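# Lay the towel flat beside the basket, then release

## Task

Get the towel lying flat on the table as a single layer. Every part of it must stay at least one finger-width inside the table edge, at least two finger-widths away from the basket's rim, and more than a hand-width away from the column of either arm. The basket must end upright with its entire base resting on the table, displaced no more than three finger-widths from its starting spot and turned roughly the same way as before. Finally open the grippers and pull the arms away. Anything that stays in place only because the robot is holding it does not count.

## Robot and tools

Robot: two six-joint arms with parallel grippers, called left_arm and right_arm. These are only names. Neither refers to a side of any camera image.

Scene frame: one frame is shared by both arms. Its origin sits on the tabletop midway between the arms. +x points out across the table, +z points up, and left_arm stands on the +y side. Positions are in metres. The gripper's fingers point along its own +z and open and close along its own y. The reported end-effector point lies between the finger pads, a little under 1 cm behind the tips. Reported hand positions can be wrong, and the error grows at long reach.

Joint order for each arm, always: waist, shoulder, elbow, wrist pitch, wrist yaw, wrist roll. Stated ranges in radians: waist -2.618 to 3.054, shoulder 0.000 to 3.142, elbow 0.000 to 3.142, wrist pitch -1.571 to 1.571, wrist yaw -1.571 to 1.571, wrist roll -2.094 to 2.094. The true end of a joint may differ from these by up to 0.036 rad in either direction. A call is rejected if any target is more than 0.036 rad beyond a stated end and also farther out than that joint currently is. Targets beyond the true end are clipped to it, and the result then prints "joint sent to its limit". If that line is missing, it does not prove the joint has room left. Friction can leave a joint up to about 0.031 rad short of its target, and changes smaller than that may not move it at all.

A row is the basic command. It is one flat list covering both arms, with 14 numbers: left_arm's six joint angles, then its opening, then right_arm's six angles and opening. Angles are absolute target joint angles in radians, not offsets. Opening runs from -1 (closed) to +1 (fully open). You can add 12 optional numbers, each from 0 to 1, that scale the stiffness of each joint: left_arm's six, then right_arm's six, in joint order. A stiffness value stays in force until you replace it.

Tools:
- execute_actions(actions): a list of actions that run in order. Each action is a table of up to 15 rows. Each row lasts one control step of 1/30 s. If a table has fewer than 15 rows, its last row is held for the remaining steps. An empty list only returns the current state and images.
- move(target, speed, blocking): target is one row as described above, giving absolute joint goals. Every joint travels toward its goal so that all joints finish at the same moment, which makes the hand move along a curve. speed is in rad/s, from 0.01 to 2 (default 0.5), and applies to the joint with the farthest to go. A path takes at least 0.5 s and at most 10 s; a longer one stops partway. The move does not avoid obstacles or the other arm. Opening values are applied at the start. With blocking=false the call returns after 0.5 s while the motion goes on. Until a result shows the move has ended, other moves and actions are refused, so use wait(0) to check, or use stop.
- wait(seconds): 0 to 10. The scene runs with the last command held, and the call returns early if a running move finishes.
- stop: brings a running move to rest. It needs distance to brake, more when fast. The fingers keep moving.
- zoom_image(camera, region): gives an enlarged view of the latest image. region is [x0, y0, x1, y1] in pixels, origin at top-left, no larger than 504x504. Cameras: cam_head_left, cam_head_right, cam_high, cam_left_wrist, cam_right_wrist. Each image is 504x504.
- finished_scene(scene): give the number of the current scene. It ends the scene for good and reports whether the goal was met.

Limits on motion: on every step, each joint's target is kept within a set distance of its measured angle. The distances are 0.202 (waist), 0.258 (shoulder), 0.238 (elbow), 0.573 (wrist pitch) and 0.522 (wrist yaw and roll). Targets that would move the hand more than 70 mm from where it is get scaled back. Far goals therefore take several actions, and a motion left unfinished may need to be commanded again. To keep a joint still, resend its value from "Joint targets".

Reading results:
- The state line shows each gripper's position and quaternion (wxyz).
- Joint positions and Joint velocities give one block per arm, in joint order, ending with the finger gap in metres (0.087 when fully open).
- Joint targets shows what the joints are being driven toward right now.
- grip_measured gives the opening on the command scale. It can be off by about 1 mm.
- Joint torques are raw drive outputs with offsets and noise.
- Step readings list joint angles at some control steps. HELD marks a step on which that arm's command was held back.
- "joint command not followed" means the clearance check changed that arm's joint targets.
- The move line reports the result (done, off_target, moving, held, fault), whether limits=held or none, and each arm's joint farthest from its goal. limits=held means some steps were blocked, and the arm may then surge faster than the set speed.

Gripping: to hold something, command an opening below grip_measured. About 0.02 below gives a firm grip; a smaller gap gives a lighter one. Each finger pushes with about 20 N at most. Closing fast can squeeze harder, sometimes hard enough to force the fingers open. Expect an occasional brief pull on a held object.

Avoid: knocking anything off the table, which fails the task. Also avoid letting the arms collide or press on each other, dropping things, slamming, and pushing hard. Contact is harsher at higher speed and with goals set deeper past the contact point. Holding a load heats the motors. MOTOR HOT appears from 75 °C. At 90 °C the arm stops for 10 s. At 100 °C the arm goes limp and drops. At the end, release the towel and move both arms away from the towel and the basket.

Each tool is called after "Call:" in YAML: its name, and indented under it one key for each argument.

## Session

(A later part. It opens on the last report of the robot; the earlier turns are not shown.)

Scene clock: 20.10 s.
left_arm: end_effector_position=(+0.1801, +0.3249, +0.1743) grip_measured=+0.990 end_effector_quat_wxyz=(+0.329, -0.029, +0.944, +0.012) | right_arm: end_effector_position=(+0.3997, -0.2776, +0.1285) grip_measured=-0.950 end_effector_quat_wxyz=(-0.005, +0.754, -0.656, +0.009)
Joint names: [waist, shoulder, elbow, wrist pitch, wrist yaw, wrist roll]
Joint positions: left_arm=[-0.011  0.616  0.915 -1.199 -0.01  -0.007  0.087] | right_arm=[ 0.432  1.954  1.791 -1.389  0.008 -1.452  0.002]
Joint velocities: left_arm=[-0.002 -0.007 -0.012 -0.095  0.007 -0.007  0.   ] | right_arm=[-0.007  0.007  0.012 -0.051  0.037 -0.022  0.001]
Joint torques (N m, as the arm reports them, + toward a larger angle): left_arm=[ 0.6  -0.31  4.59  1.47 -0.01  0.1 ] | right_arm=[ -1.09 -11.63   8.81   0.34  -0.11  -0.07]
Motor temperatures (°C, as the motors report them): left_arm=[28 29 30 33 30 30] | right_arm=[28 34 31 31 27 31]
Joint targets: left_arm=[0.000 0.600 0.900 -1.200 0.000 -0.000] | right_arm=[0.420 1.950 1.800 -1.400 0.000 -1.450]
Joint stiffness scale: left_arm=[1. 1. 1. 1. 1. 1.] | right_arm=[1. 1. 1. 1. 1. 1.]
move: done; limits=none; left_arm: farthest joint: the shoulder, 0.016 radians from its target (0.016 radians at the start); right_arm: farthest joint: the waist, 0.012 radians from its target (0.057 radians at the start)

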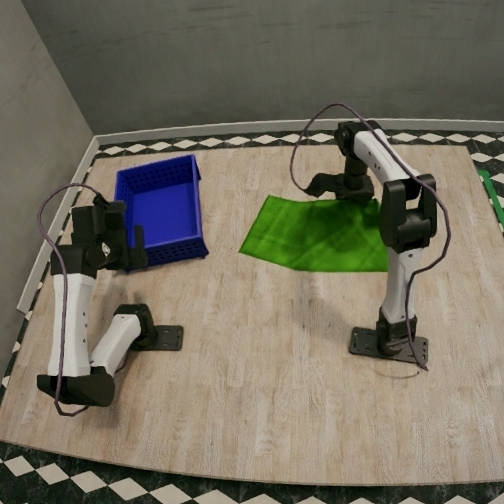

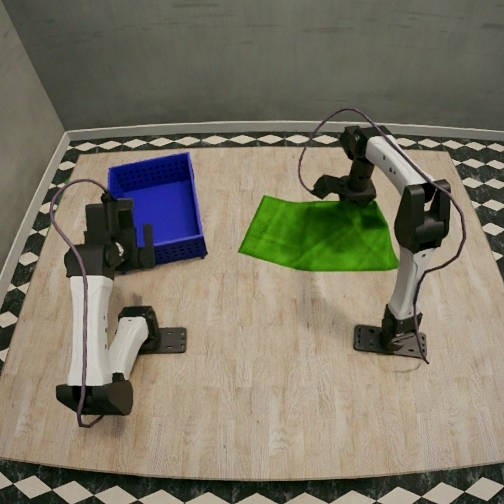

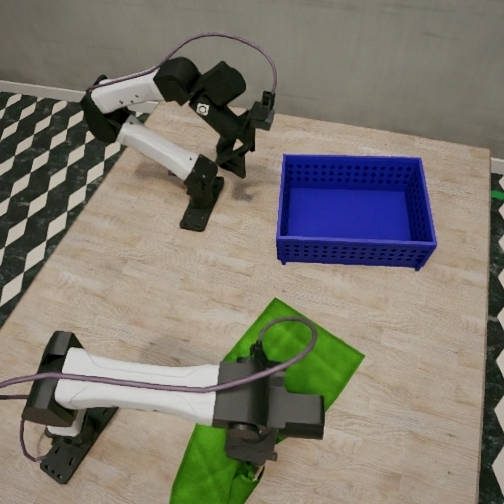

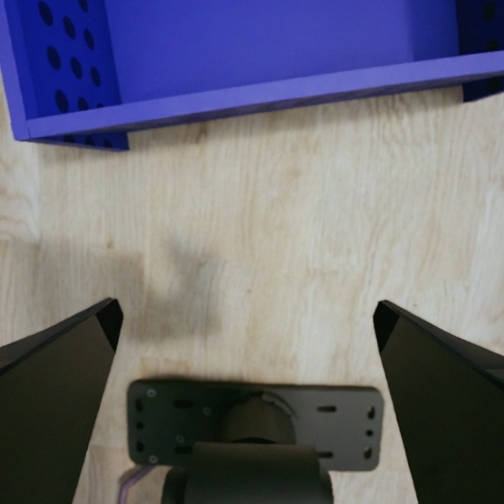

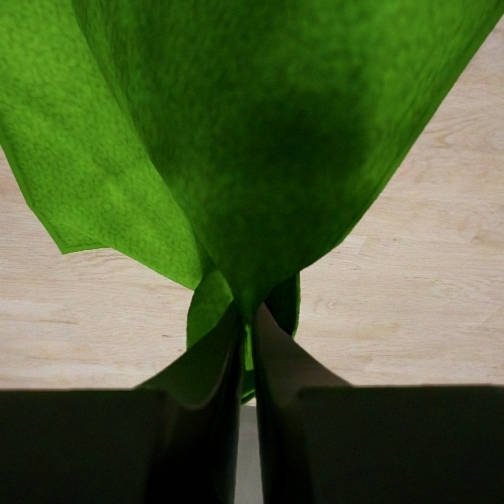

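Call:
move:
  target: [0,0.6,0.9,-1.2,0,0,1,0.37,2.28,2.0,-1.30,0,-1.45,-1]

Call:
execute_actions:
  actions:
    - [[0,0.6,0.9,-1.2,0,0,1,0.37,2.28,2.0,-1.30,0,-1.45,0.2]]

Call:
move:
  target: [0,0.6,0.9,-1.2,0,0,1,0.0,1.8,1.9,-1.40,0,0,0.2]
  speed: 1.2

Scene clock: 22.03 s.
left_arm: end_effector_position=(+0.1801, +0.3249, +0.1743) grip_measured=+0.990 end_effector_quat_wxyz=(+0.329, -0.029, +0.944, +0.012) | right_arm: end_effector_position=(+0.4629, -0.2840, +0.0583) grip_measured=-0.950 end_effector_quat_wxyz=(+0.008, +0.737, -0.676, -0.001)
Joint names: [waist, shoulder, elbow, wrist pitch, wrist yaw, wrist roll]
Joint positions: left_arm=[-0.011  0.616  0.915 -1.199 -0.01  -0.007  0.087] | right_arm=[ 0.38   2.264  1.987 -1.308  0.008 -1.452  0.002]
Joint velocities: left_arm=[-0.017 -0.007 -0.002 -0.037 -0.007 -0.051  0.001] | right_arm=[ 0.002  0.002  0.012 -0.037 -0.022  0.022 -0.   ]
Joint torques (N m, as the arm reports them, + toward a larger angle): left_arm=[ 0.55 -0.29  4.49  1.47 -0.02  0.09] | right_arm=[ -0.92 -12.78   9.2    0.5   -0.11  -0.08]
Motor temperatures (°C, as the motors report them): left_arm=[28 29 30 33 30 30] | right_arm=[28 34 31 31 27 31]
Joint targets: left_arm=[-0.000 0.600 0.900 -1.200 -0.000 0.000] | right_arm=[0.370 2.280 2.000 -1.300 0.000 -1.450]
Joint stiffness scale: left_arm=[1. 1. 1. 1. 1. 1.] | right_arm=[1. 1. 1. 1. 1. 1.]
move: done; limits=none; left_arm: farthest joint: the shoulder, 0.016 radians from its target (0.016 radians at the start); right_arm: farthest joint: the shoulder, 0.016 radians from its target (0.326 radians at the start)

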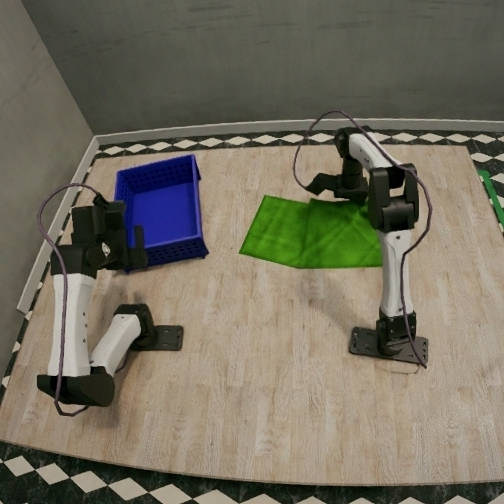

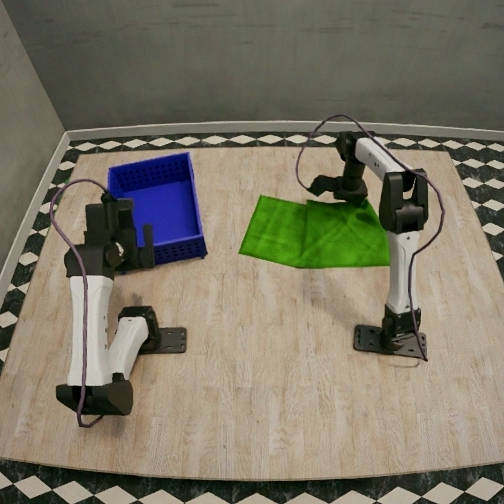

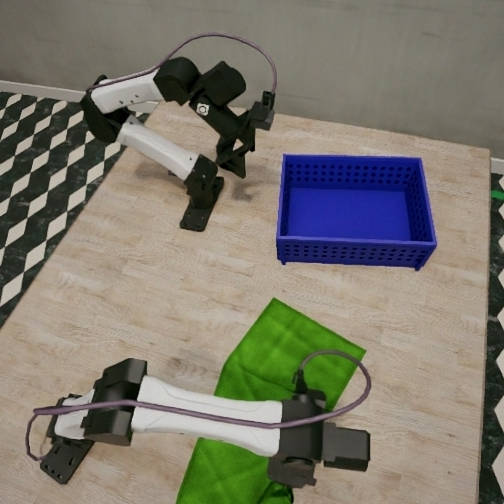

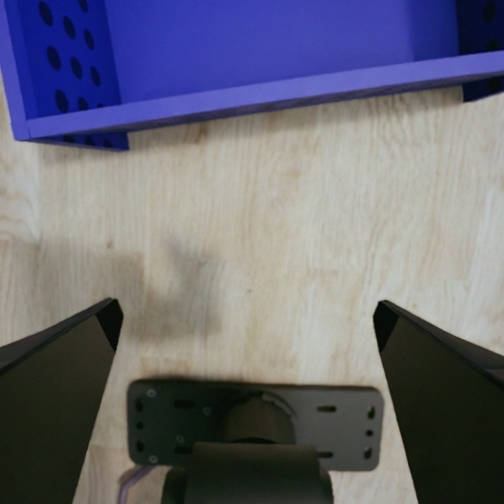

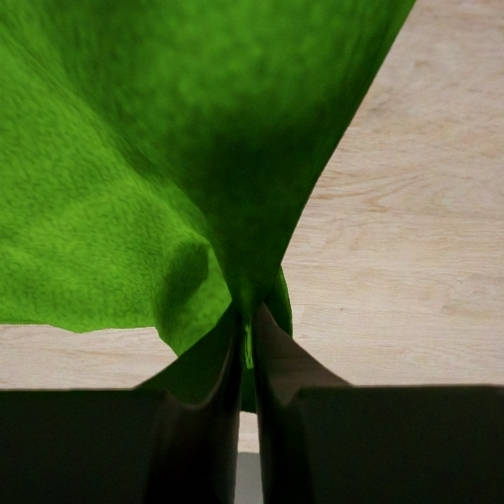

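Scene clock: 22.53 s.
left_arm: end_effector_position=(+0.1801, +0.3249, +0.1743) grip_measured=+0.990 end_effector_quat_wxyz=(+0.329, -0.029, +0.944, +0.012) | right_arm: end_effector_position=(+0.4631, -0.2839, +0.0583) grip_measured=+0.200 end_effector_quat_wxyz=(+0.007, +0.737, -0.676, -0.001)
Joint names: [waist, shoulder, elbow, wrist pitch, wrist yaw, wrist roll]
Joint positions: left_arm=[-0.011  0.616  0.915 -1.199 -0.01  -0.007  0.087] | right_arm=[ 0.38   2.264  1.987 -1.307  0.007 -1.452  0.052]
Joint velocities: left_arm=[-0.007  0.002 -0.007  0.022 -0.022  0.066 -0.001] | right_arm=[ 0.012 -0.017 -0.012  0.007  0.037 -0.022 -0.   ]
Joint torques (N m, as the arm reports them, + toward a larger angle): left_arm=[ 0.69 -0.27  4.58  1.48 -0.02  0.11] | right_arm=[ -0.97 -12.79   9.18   0.48  -0.11  -0.07]
Motor temperatures (°C, as the motors report them): left_arm=[28 29 30 33 30 30] | right_arm=[28 34 31 31 27 31]
Joint targets: left_arm=[0.000 0.600 0.900 -1.200 0.000 -0.000] | right_arm=[0.370 2.280 2.000 -1.300 -0.000 -1.450]
Joint stiffness scale: left_arm=[1. 1. 1. 1. 1. 1.] | right_arm=[1. 1. 1. 1. 1. 1.]
Step readings (joint positions):
0: left_arm=[-0.011 0.616 0.915 -1.199 -0.010 -0.007] | right_arm=[0.380 2.264 1.987 -1.308 0.008 -1.452]
1: left_arm=[-0.011 0.616 0.915 -1.199 -0.010 -0.007] | right_arm=[0.380 2.264 1.987 -1.308 0.007 -1.452]
2: left_arm=[-0.011 0.616 0.915 -1.199 -0.010 -0.007] | right_arm=[0.380 2.264 1.987 -1.308 0.007 -1.452]
4: left_arm=[-0.011 0.616 0.915 -1.199 -0.010 -0.007] | right_arm=[0.380 2.264 1.987 -1.308 0.007 -1.452]
8: left_arm=[-0.011 0.616 0.915 -1.199 -0.010 -0.007] | right_arm=[0.380 2.264 1.987 -1.307 0.007 -1.452]
15: Joint positions above

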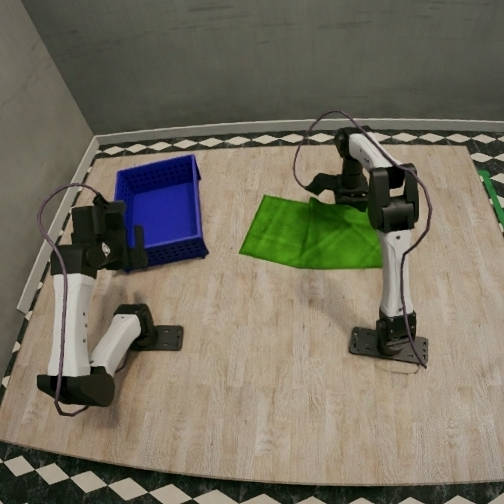

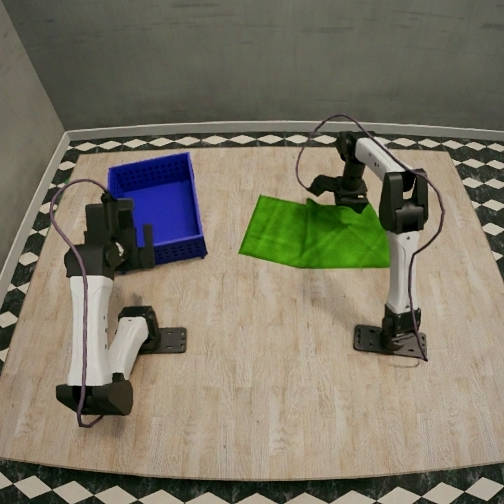

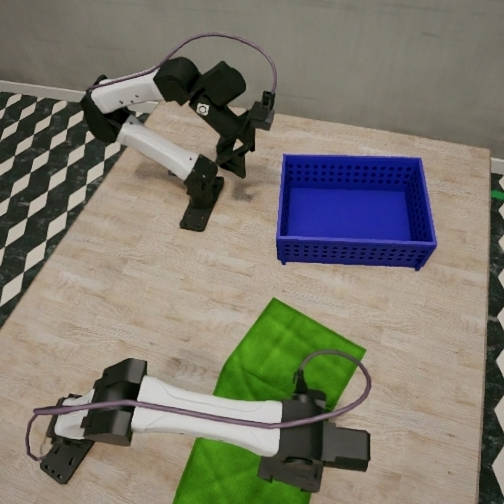

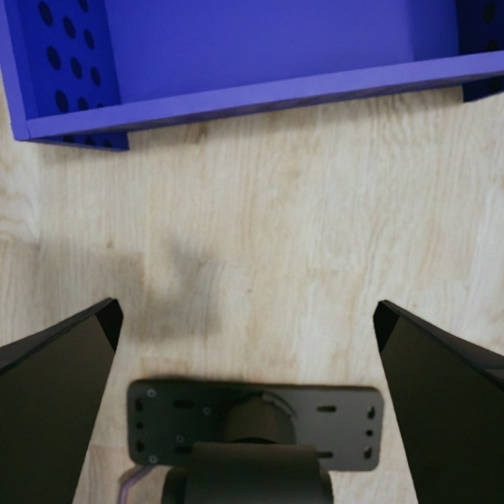

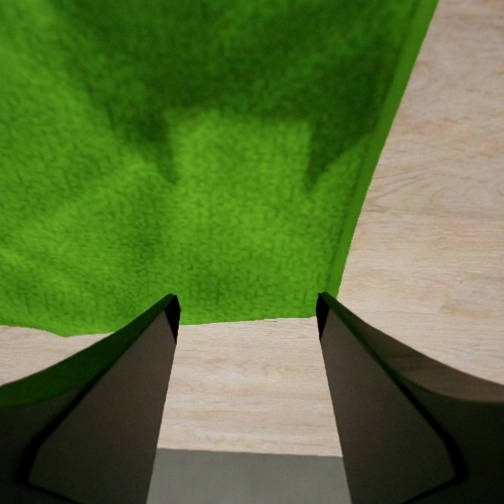

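Scene clock: 24.73 s.
left_arm: end_effector_position=(+0.1801, +0.3249, +0.1743) grip_measured=+0.990 end_effector_quat_wxyz=(+0.329, -0.029, +0.944, +0.012) | right_arm: end_effector_position=(+0.3790, -0.3901, +0.2097) grip_measured=+0.200 end_effector_quat_wxyz=(+0.153, +0.079, +0.985, -0.017)
Joint names: [waist, shoulder, elbow, wrist pitch, wrist yaw, wrist roll]
Joint positions: left_arm=[-0.011  0.616  0.915 -1.199 -0.01  -0.007  0.087] | right_arm=[ 0.01   1.804  1.927 -1.385  0.007 -0.007  0.052]
Joint velocities: left_arm=[ 0.022 -0.002  0.002  0.051 -0.007 -0.022 -0.   ] | right_arm=[-0.002  0.002 -0.012 -0.037 -0.007 -0.007  0.   ]
Joint torques (N m, as the arm reports them, + toward a larger angle): left_arm=[ 0.61 -0.31  4.56  1.48  0.    0.1 ] | right_arm=[ -0.88 -10.27   5.79   1.04  -0.03  -0.03]
Motor temperatures (°C, as the motors report them): left_arm=[28 29 30 33 30 30] | right_arm=[28 35 31 31 27 31]
Joint targets: left_arm=[0.000 0.600 0.900 -1.200 -0.000 -0.000] | right_arm=[0.000 1.800 1.900 -1.400 0.000 -0.000]
Joint stiffness scale: left_arm=[1. 1. 1. 1. 1. 1.] | right_arm=[1. 1. 1. 1. 1. 1.]
move: off_target (right_arm); limits=none; left_arm: farthest joint: the shoulder, 0.016 radians from its target (0.016 radians at the start); right_arm: farthest joint: the elbow, 0.027 radians from its target (0.087 radians at the start)

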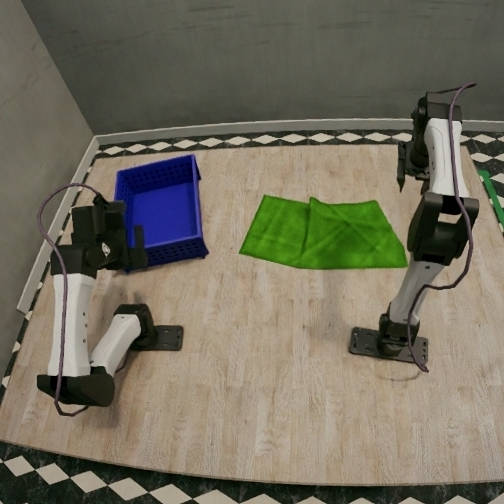

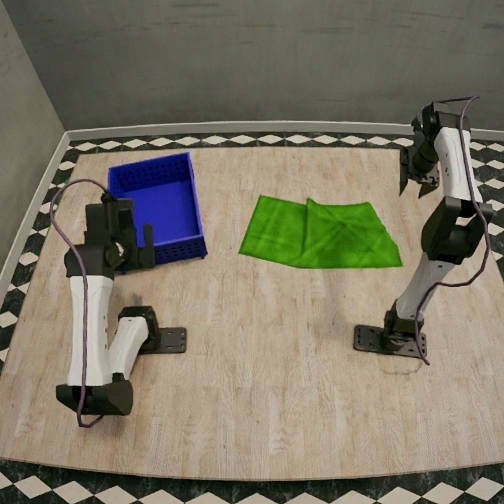

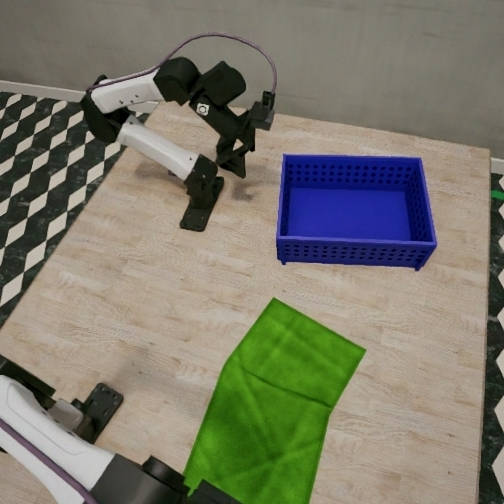

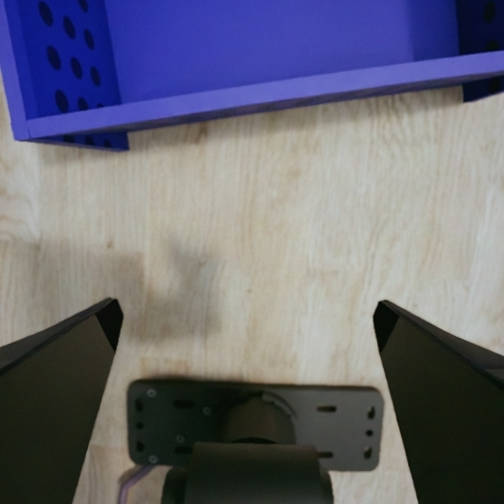

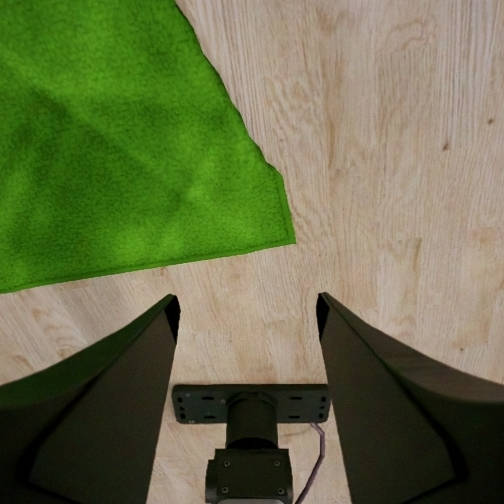

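Call:
move:
  target: [-0.95,1.3,1.3,-1.4,0,0.75,0.2,0.135,1.6,1.2,-1.1,0,-1.57,0.2]
  speed: 1.3

Call:
move:
  target: [-0.89,2.11,1.67,-1.126,0,0.75,0.2,0.135,1.57,0.96,-0.974,0,-1.57,0.2]
  speed: 0.8

Scene clock: 28.47 s.
left_arm: end_effector_position=(+0.1887, +0.1787, +0.1728) grip_measured=+0.200 end_effector_quat_wxyz=(+0.083, +0.722, +0.687, -0.003) | right_arm: end_effector_position=(+0.3262, -0.3889, +0.0900) grip_measured=+0.200 end_effector_quat_wxyz=(-0.022, +0.685, -0.728, +0.028)
Joint names: [waist, shoulder, elbow, wrist pitch, wrist yaw, wrist roll]
Joint positions: left_arm=[-0.941  1.286  1.273 -1.391 -0.005  0.742  0.053] | right_arm=[ 0.122  1.614  1.22  -1.106  0.007 -1.563  0.052]
Joint velocities: left_arm=[ 0.002 -0.007  0.007 -0.051  0.007  0.022 -0.   ] | right_arm=[ 0.002 -0.002 -0.007 -0.022 -0.007  0.007 -0.001]
Joint torques (N m, as the arm reports them, + toward a larger angle): left_arm=[-1.04 -2.69  7.41  0.66 -0.02  0.09] | right_arm=[ 0.89 -8.95  6.36  0.65 -0.11 -0.14]
Motor temperatures (°C, as the motors report them): left_arm=[28 29 30 33 30 30] | right_arm=[28 35 31 31 27 31]
Joint targets: left_arm=[-0.950 1.300 1.300 -1.400 -0.000 0.750] | right_arm=[0.135 1.600 1.200 -1.100 -0.000 -1.570]
Joint stiffness scale: left_arm=[1. 1. 1. 1. 1. 1.] | right_arm=[1. 1. 1. 1. 1. 1.]
move: off_target (left_arm); limits=none; left_arm: farthest joint: the elbow, 0.027 radians from its target (0.385 radians at the start); right_arm: farthest joint: the elbow, 0.020 radians from its target (0.727 radians at the start)

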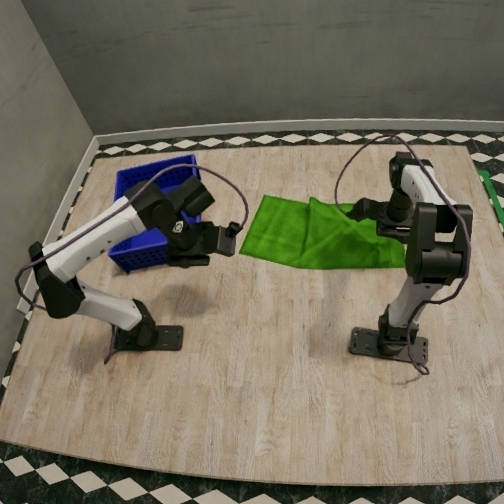

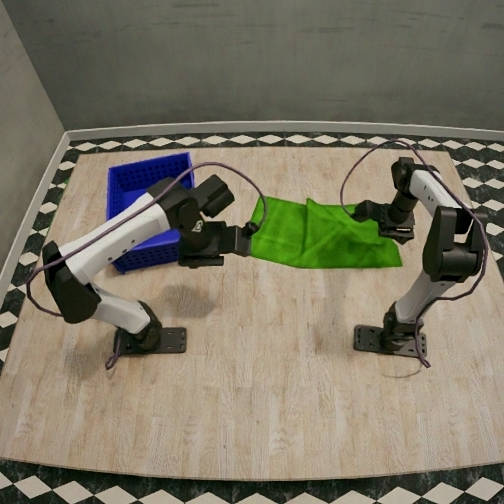

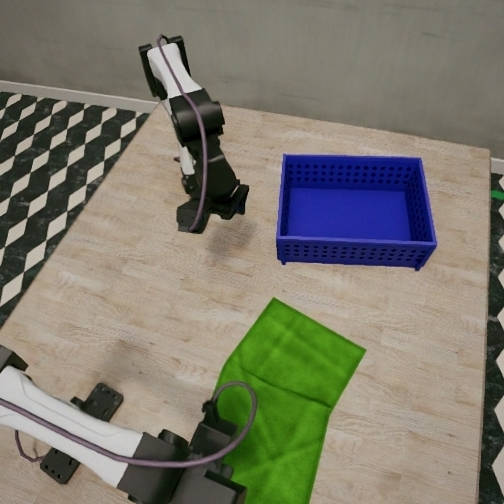

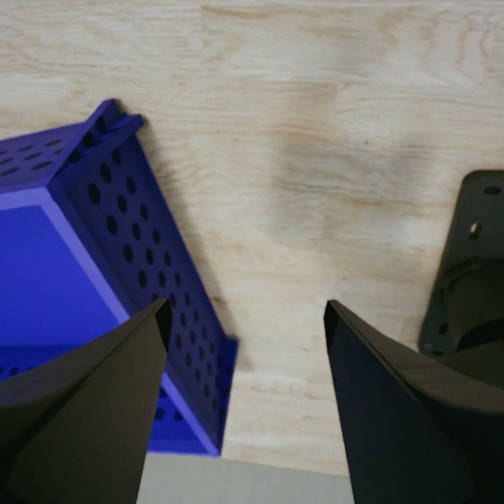

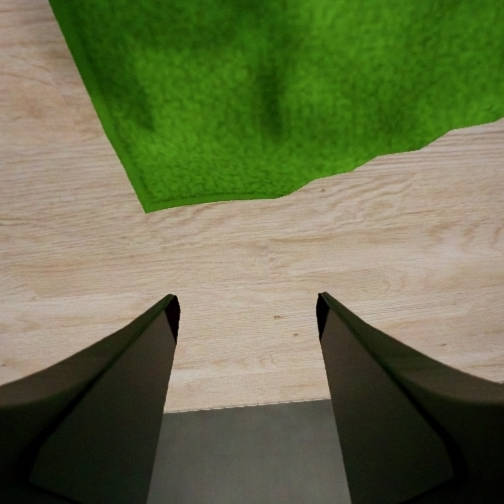

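Scene clock: 30.17 s.
left_arm: end_effector_position=(+0.3004, +0.0674, +0.0349) grip_measured=+0.200 end_effector_quat_wxyz=(-0.020, +0.710, +0.704, +0.004) | right_arm: end_effector_position=(+0.2834, -0.3867, +0.0384) grip_measured=+0.200 end_effector_quat_wxyz=(+0.008, +0.685, -0.728, -0.003)
Joint names: [waist, shoulder, elbow, wrist pitch, wrist yaw, wrist roll]
Joint positions: left_arm=[-0.899  2.112  1.645 -1.143 -0.005  0.742  0.053] | right_arm=[ 0.122  1.585  0.98  -0.982  0.007 -1.563  0.052]
Joint velocities: left_arm=[-0.022  0.012  0.002  0.007 -0.051 -0.051 -0.001] | right_arm=[-0.022  0.002 -0.002 -0.066 -0.022 -0.11  -0.   ]
Joint torques (N m, as the arm reports them, + toward a larger angle): left_arm=[  0.43 -10.61   7.3    0.54  -0.01   0.11] | right_arm=[ 0.9  -8.2   5.8   0.45 -0.11 -0.16]
Motor temperatures (°C, as the motors report them): left_arm=[28 29 31 33 30 30] | right_arm=[28 35 31 31 27 31]
Joint targets: left_arm=[-0.890 2.110 1.670 -1.126 0.000 0.750] | right_arm=[0.135 1.570 0.960 -0.974 0.000 -1.570]
Joint stiffness scale: left_arm=[1. 1. 1. 1. 1. 1.] | right_arm=[1. 1. 1. 1. 1. 1.]
move: off_target (left_arm); limits=none; left_arm: farthest joint: the elbow, 0.025 radians from its target (0.397 radians at the start); right_arm: farthest joint: the elbow, 0.020 radians from its target (0.260 radians at the start)

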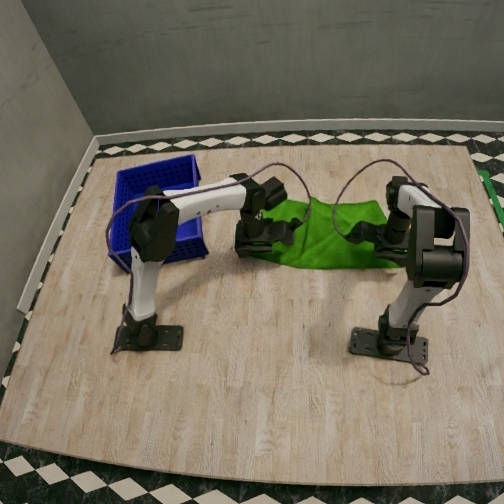

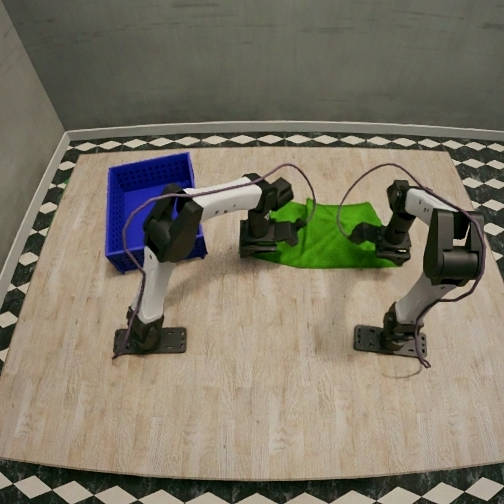

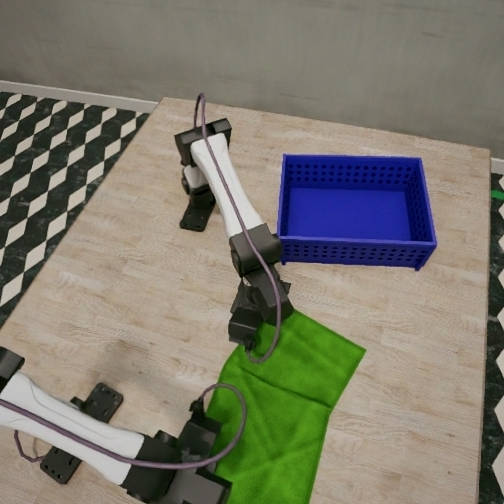

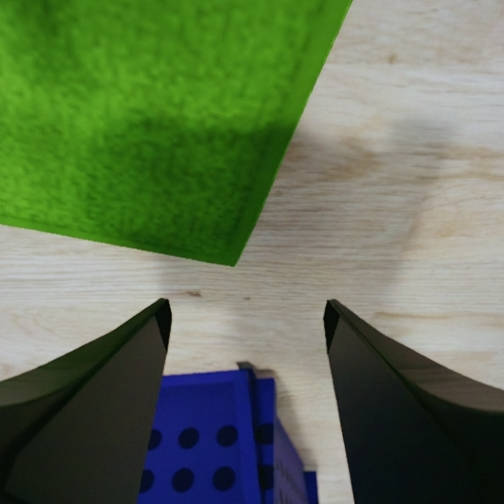

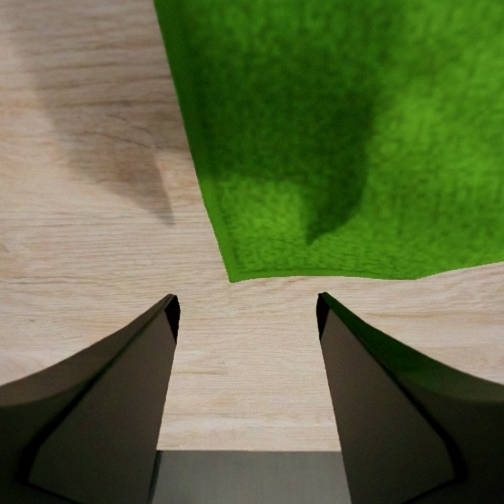

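Call:
move:
  target: [-0.89,2.225,1.73,-1.04,0,0.75,0.2,0.16,1.67,0.90,-0.83,0,-1.57,0.2]
  speed: 0.3

Scene clock: 31.80 s.
left_arm: end_effector_position=(+0.3202, +0.0455, +0.0070) grip_measured=+0.200 end_effector_quat_wxyz=(-0.001, +0.710, +0.704, +0.003) | right_arm: end_effector_position=(+0.2905, -0.3809, +0.0102) grip_measured=+0.200 end_effector_quat_wxyz=(+0.006, +0.694, -0.720, -0.000)
Joint names: [waist, shoulder, elbow, wrist pitch, wrist yaw, wrist roll]
Joint positions: left_arm=[-0.899  2.217  1.704 -1.059 -0.005  0.742  0.053] | right_arm=[ 0.147  1.647  0.923 -0.855  0.009 -1.563  0.052]
Joint velocities: left_arm=[ 0.002 -0.002  0.002  0.066  0.022 -0.066  0.   ] | right_arm=[ 0.002 -0.017  0.007 -0.066 -0.081 -0.066  0.   ]
Joint torques (N m, as the arm reports them, + toward a larger angle): left_arm=[  0.44 -10.56   7.3    0.61   0.     0.09] | right_arm=[ 0.96 -5.45  5.25  0.71 -0.12 -0.16]
Motor temperatures (°C, as the motors report them): left_arm=[28 30 31 33 30 30] | right_arm=[28 35 32 31 27 31]
Joint targets: left_arm=[-0.890 2.225 1.730 -1.040 -0.000 0.750] | right_arm=[0.160 1.670 0.900 -0.830 0.000 -1.570]
Joint stiffness scale: left_arm=[1. 1. 1. 1. 1. 1.] | right_arm=[1. 1. 1. 1. 1. 1.]
move: off_target (left_arm, right_arm); limits=none; left_arm: farthest joint: the elbow, 0.026 radians from its target (0.085 radians at the start); right_arm: farthest joint: the wrist pitch, 0.025 radians from its target (0.151 radians at the start)

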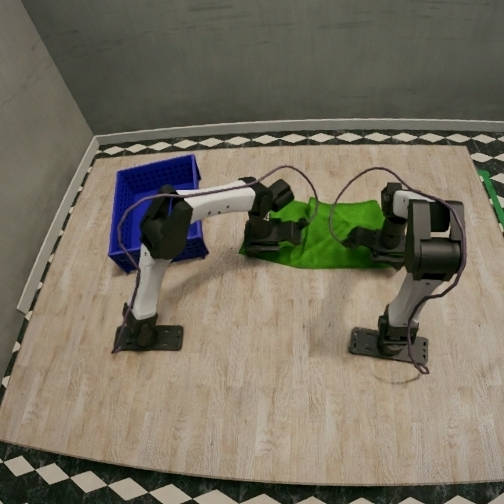

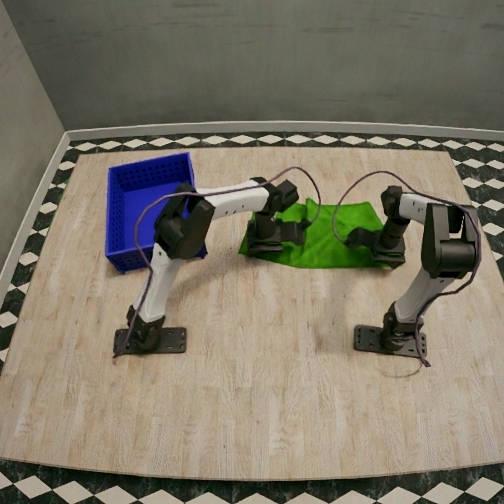

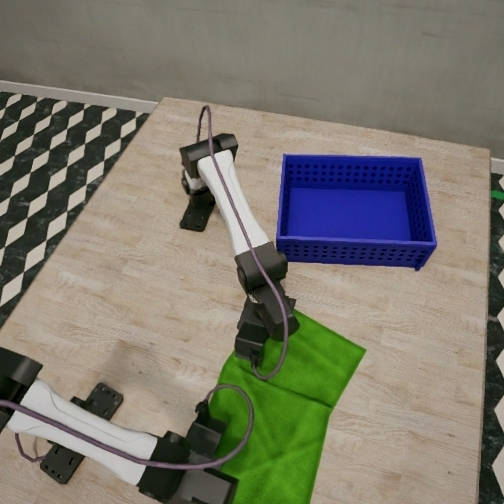

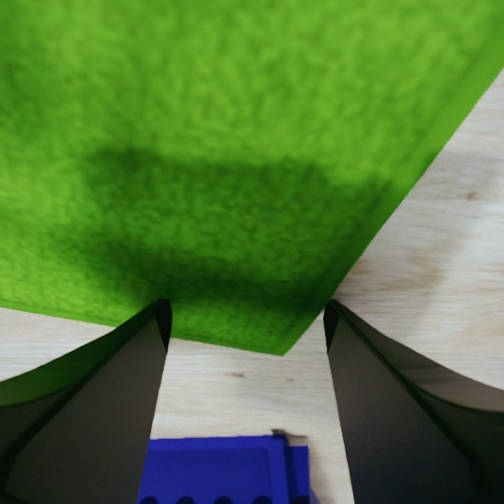

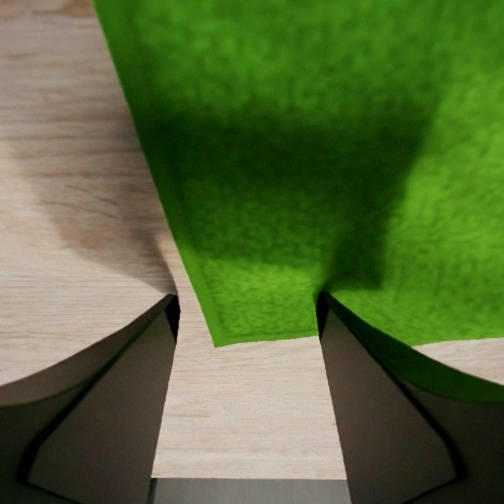

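Call:
execute_actions:
  actions:
    - [[-0.89,2.24,1.72,-1.04,0,0.75,-0.4,0.16,1.685,0.90,-0.83,0,-1.57,-0.4]]
    - [[-0.89,2.24,1.72,-1.04,0,0.75,-1,0.16,1.685,0.90,-0.83,0,-1.57,-1]]

Call:
move:
  target: [-0.89,1.85,2.2,-1.43,0,0.75,-1,0.16,1.27,1.57,-1.38,0,-1.57,-1]
  speed: 0.4

Scene clock: 33.53 s.
left_arm: end_effector_position=(+0.3204, +0.0459, +0.0049) grip_measured=-0.983 end_effector_quat_wxyz=(-0.003, +0.711, +0.703, +0.004) | right_arm: end_effector_position=(+0.2951, -0.3811, +0.0095) grip_measured=-0.968 end_effector_quat_wxyz=(+0.000, +0.695, -0.719, +0.006)
Joint names: [waist, shoulder, elbow, wrist pitch, wrist yaw, wrist roll]
Joint positions: left_arm=[-0.899  2.223  1.704 -1.058 -0.008  0.745  0.001] | right_arm=[ 0.147  1.65   0.923 -0.836  0.009 -1.565  0.001]
Joint velocities: left_arm=[-0.007  0.002 -0.017  0.007 -0.007 -0.051  0.002] | right_arm=[-0.007 -0.007  0.002 -0.007 -0.037  0.051 -0.   ]
Joint torques (N m, as the arm reports them, + toward a larger angle): left_arm=[ 0.42 -9.94  6.54  0.61  0.03  0.09] | right_arm=[ 0.94 -4.52  5.28  0.51 -0.12 -0.15]
Motor temperatures (°C, as the motors report them): left_arm=[28 31 31 33 30 30] | right_arm=[28 35 32 31 27 31]
Joint targets: left_arm=[-0.890 2.240 1.720 -1.040 -0.000 0.750] | right_arm=[0.160 1.685 0.900 -0.830 0.000 -1.570]
Joint stiffness scale: left_arm=[1. 1. 1. 1. 1. 1.] | right_arm=[1. 1. 1. 1. 1. 1.]
Step readings (joint positions; steps 1 to 15: 1st action; 16 to 30: 2nd action):
0: left_arm=[-0.899 2.217 1.704 -1.059 -0.005 0.742] | right_arm=[0.147 1.647 0.923 -0.855 0.009 -1.563]
1: left_arm=[-0.899 2.218 1.704 -1.059 -0.005 0.742] | right_arm=[0.147 1.647 0.923 -0.853 0.009 -1.564]
2: left_arm=[-0.899 2.219 1.704 -1.059 -0.005 0.742] | right_arm=[0.147 1.648 0.923 -0.847 0.009 -1.564]
4: left_arm=[-0.899 2.223 1.704 -1.057 -0.007 0.743] | right_arm=[0.147 1.650 0.923 -0.840 0.009 -1.564]
8: left_arm=[-0.899 2.223 1.704 -1.057 -0.007 0.744] | right_arm=[0.147 1.650 0.923 -0.839 0.009 -1.564]
15: left_arm=[-0.899 2.223 1.704 -1.057 -0.007 0.744] | right_arm=[0.147 1.650 0.923 -0.839 0.009 -1.564]
16: left_arm=[-0.899 2.223 1.704 -1.057 -0.008 0.744] | right_arm=[0.147 1.650 0.923 -0.838 0.009 -1.565]
17: left_arm=[-0.899 2.223 1.704 -1.056 -0.009 0.745] | right_arm=[0.147 1.650 0.923 -0.835 0.009 -1.565]
19: left_arm=[-0.899 2.223 1.704 -1.058 -0.008 0.745] | right_arm=[0.147 1.650 0.923 -0.836 0.009 -1.565]
23: left_arm=[-0.899 2.223 1.704 -1.058 -0.008 0.745] | right_arm=[0.147 1.650 0.923 -0.836 0.009 -1.565]
30: Joint positions above

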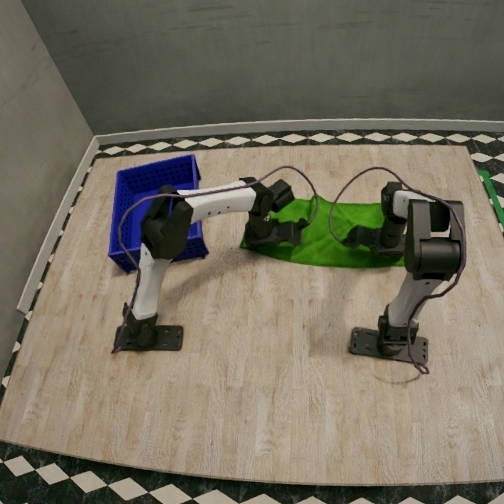

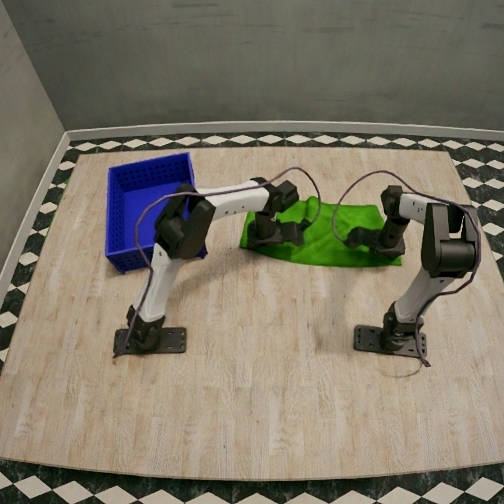

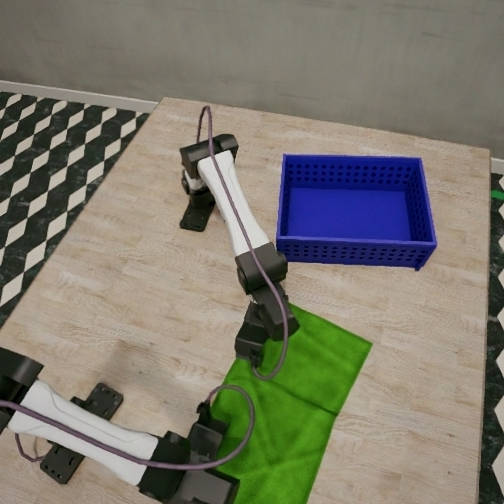

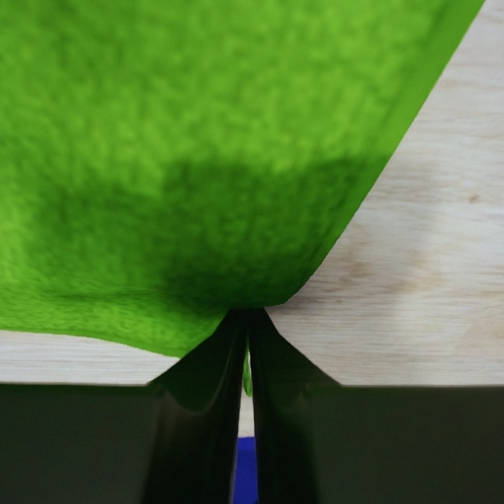

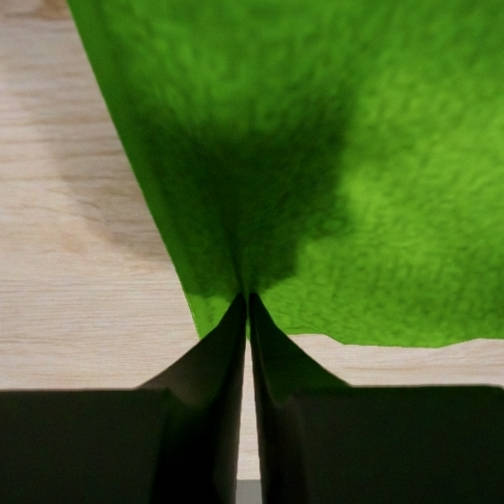

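Scene clock: 35.90 s.
left_arm: end_effector_position=(+0.3229, +0.0425, +0.2619) grip_measured=-0.993 end_effector_quat_wxyz=(+0.228, +0.692, +0.685, -0.008) | right_arm: end_effector_position=(+0.3081, -0.3801, +0.2728) grip_measured=-0.968 end_effector_quat_wxyz=(-0.169, +0.674, -0.698, +0.174)
Joint names: [waist, shoulder, elbow, wrist pitch, wrist yaw, wrist roll]
Joint positions: left_arm=[-0.899  1.866  2.18  -1.424 -0.005  0.745  0.   ] | right_arm=[ 0.147  1.276  1.563 -1.368  0.001 -1.565  0.001]
Joint velocities: left_arm=[-0.002  0.012  0.007  0.022  0.022 -0.022  0.   ] | right_arm=[-0.002 -0.012 -0.017 -0.051 -0.007 -0.066 -0.   ]
Joint torques (N m, as the arm reports them, + toward a larger angle): left_arm=[ 0.47 -9.55  6.71  1.13  0.    0.08] | right_arm=[ 0.96 -4.44  8.6   1.37 -0.05 -0.11]
Motor temperatures (°C, as the motors report them): left_arm=[28 32 31 33 30 30] | right_arm=[28 35 32 31 27 31]
Joint targets: left_arm=[-0.890 1.850 2.200 -1.430 0.000 0.750] | right_arm=[0.160 1.270 1.570 -1.380 -0.000 -1.570]
Joint stiffness scale: left_arm=[1. 1. 1. 1. 1. 1.] | right_arm=[1. 1. 1. 1. 1. 1.]
move: done; limits=none; left_arm: farthest joint: the elbow, 0.020 radians from its target (0.496 radians at the start); right_arm: farthest joint: the waist, 0.013 radians from its target (0.013 radians at the start)

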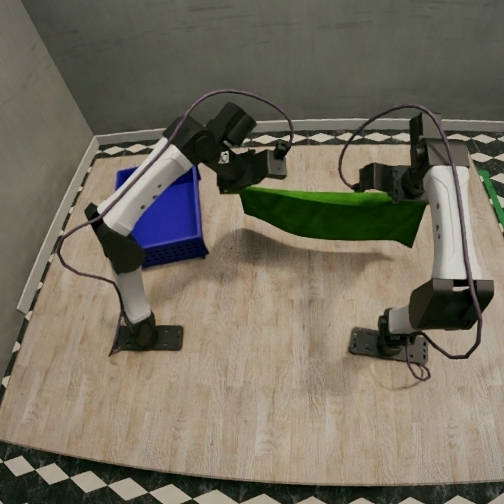

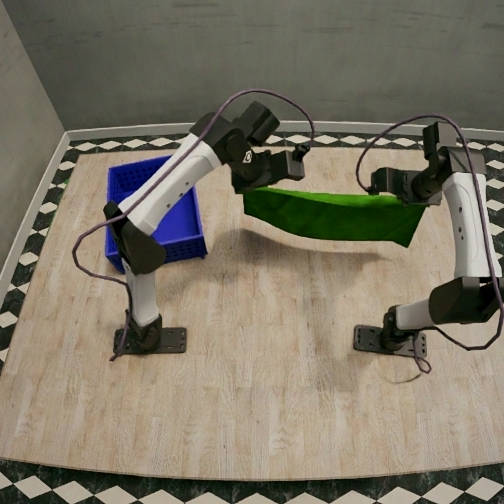

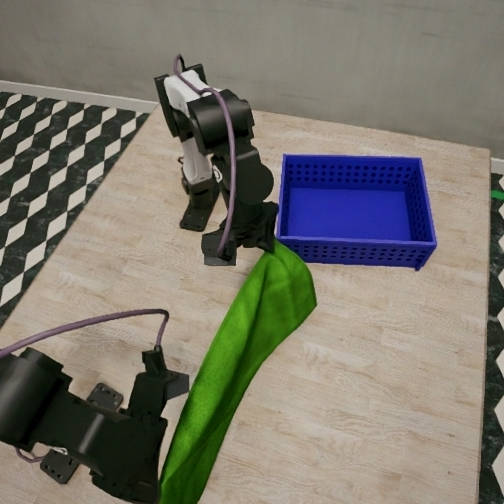

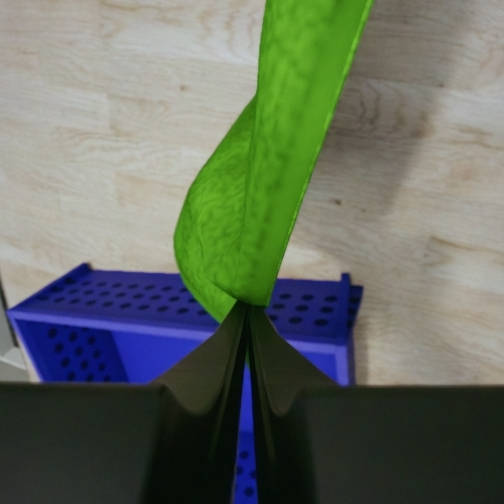

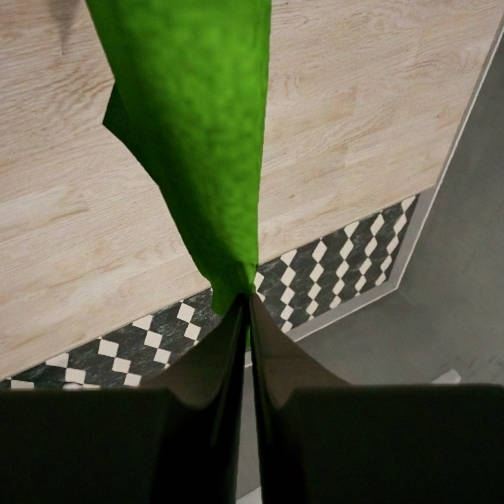

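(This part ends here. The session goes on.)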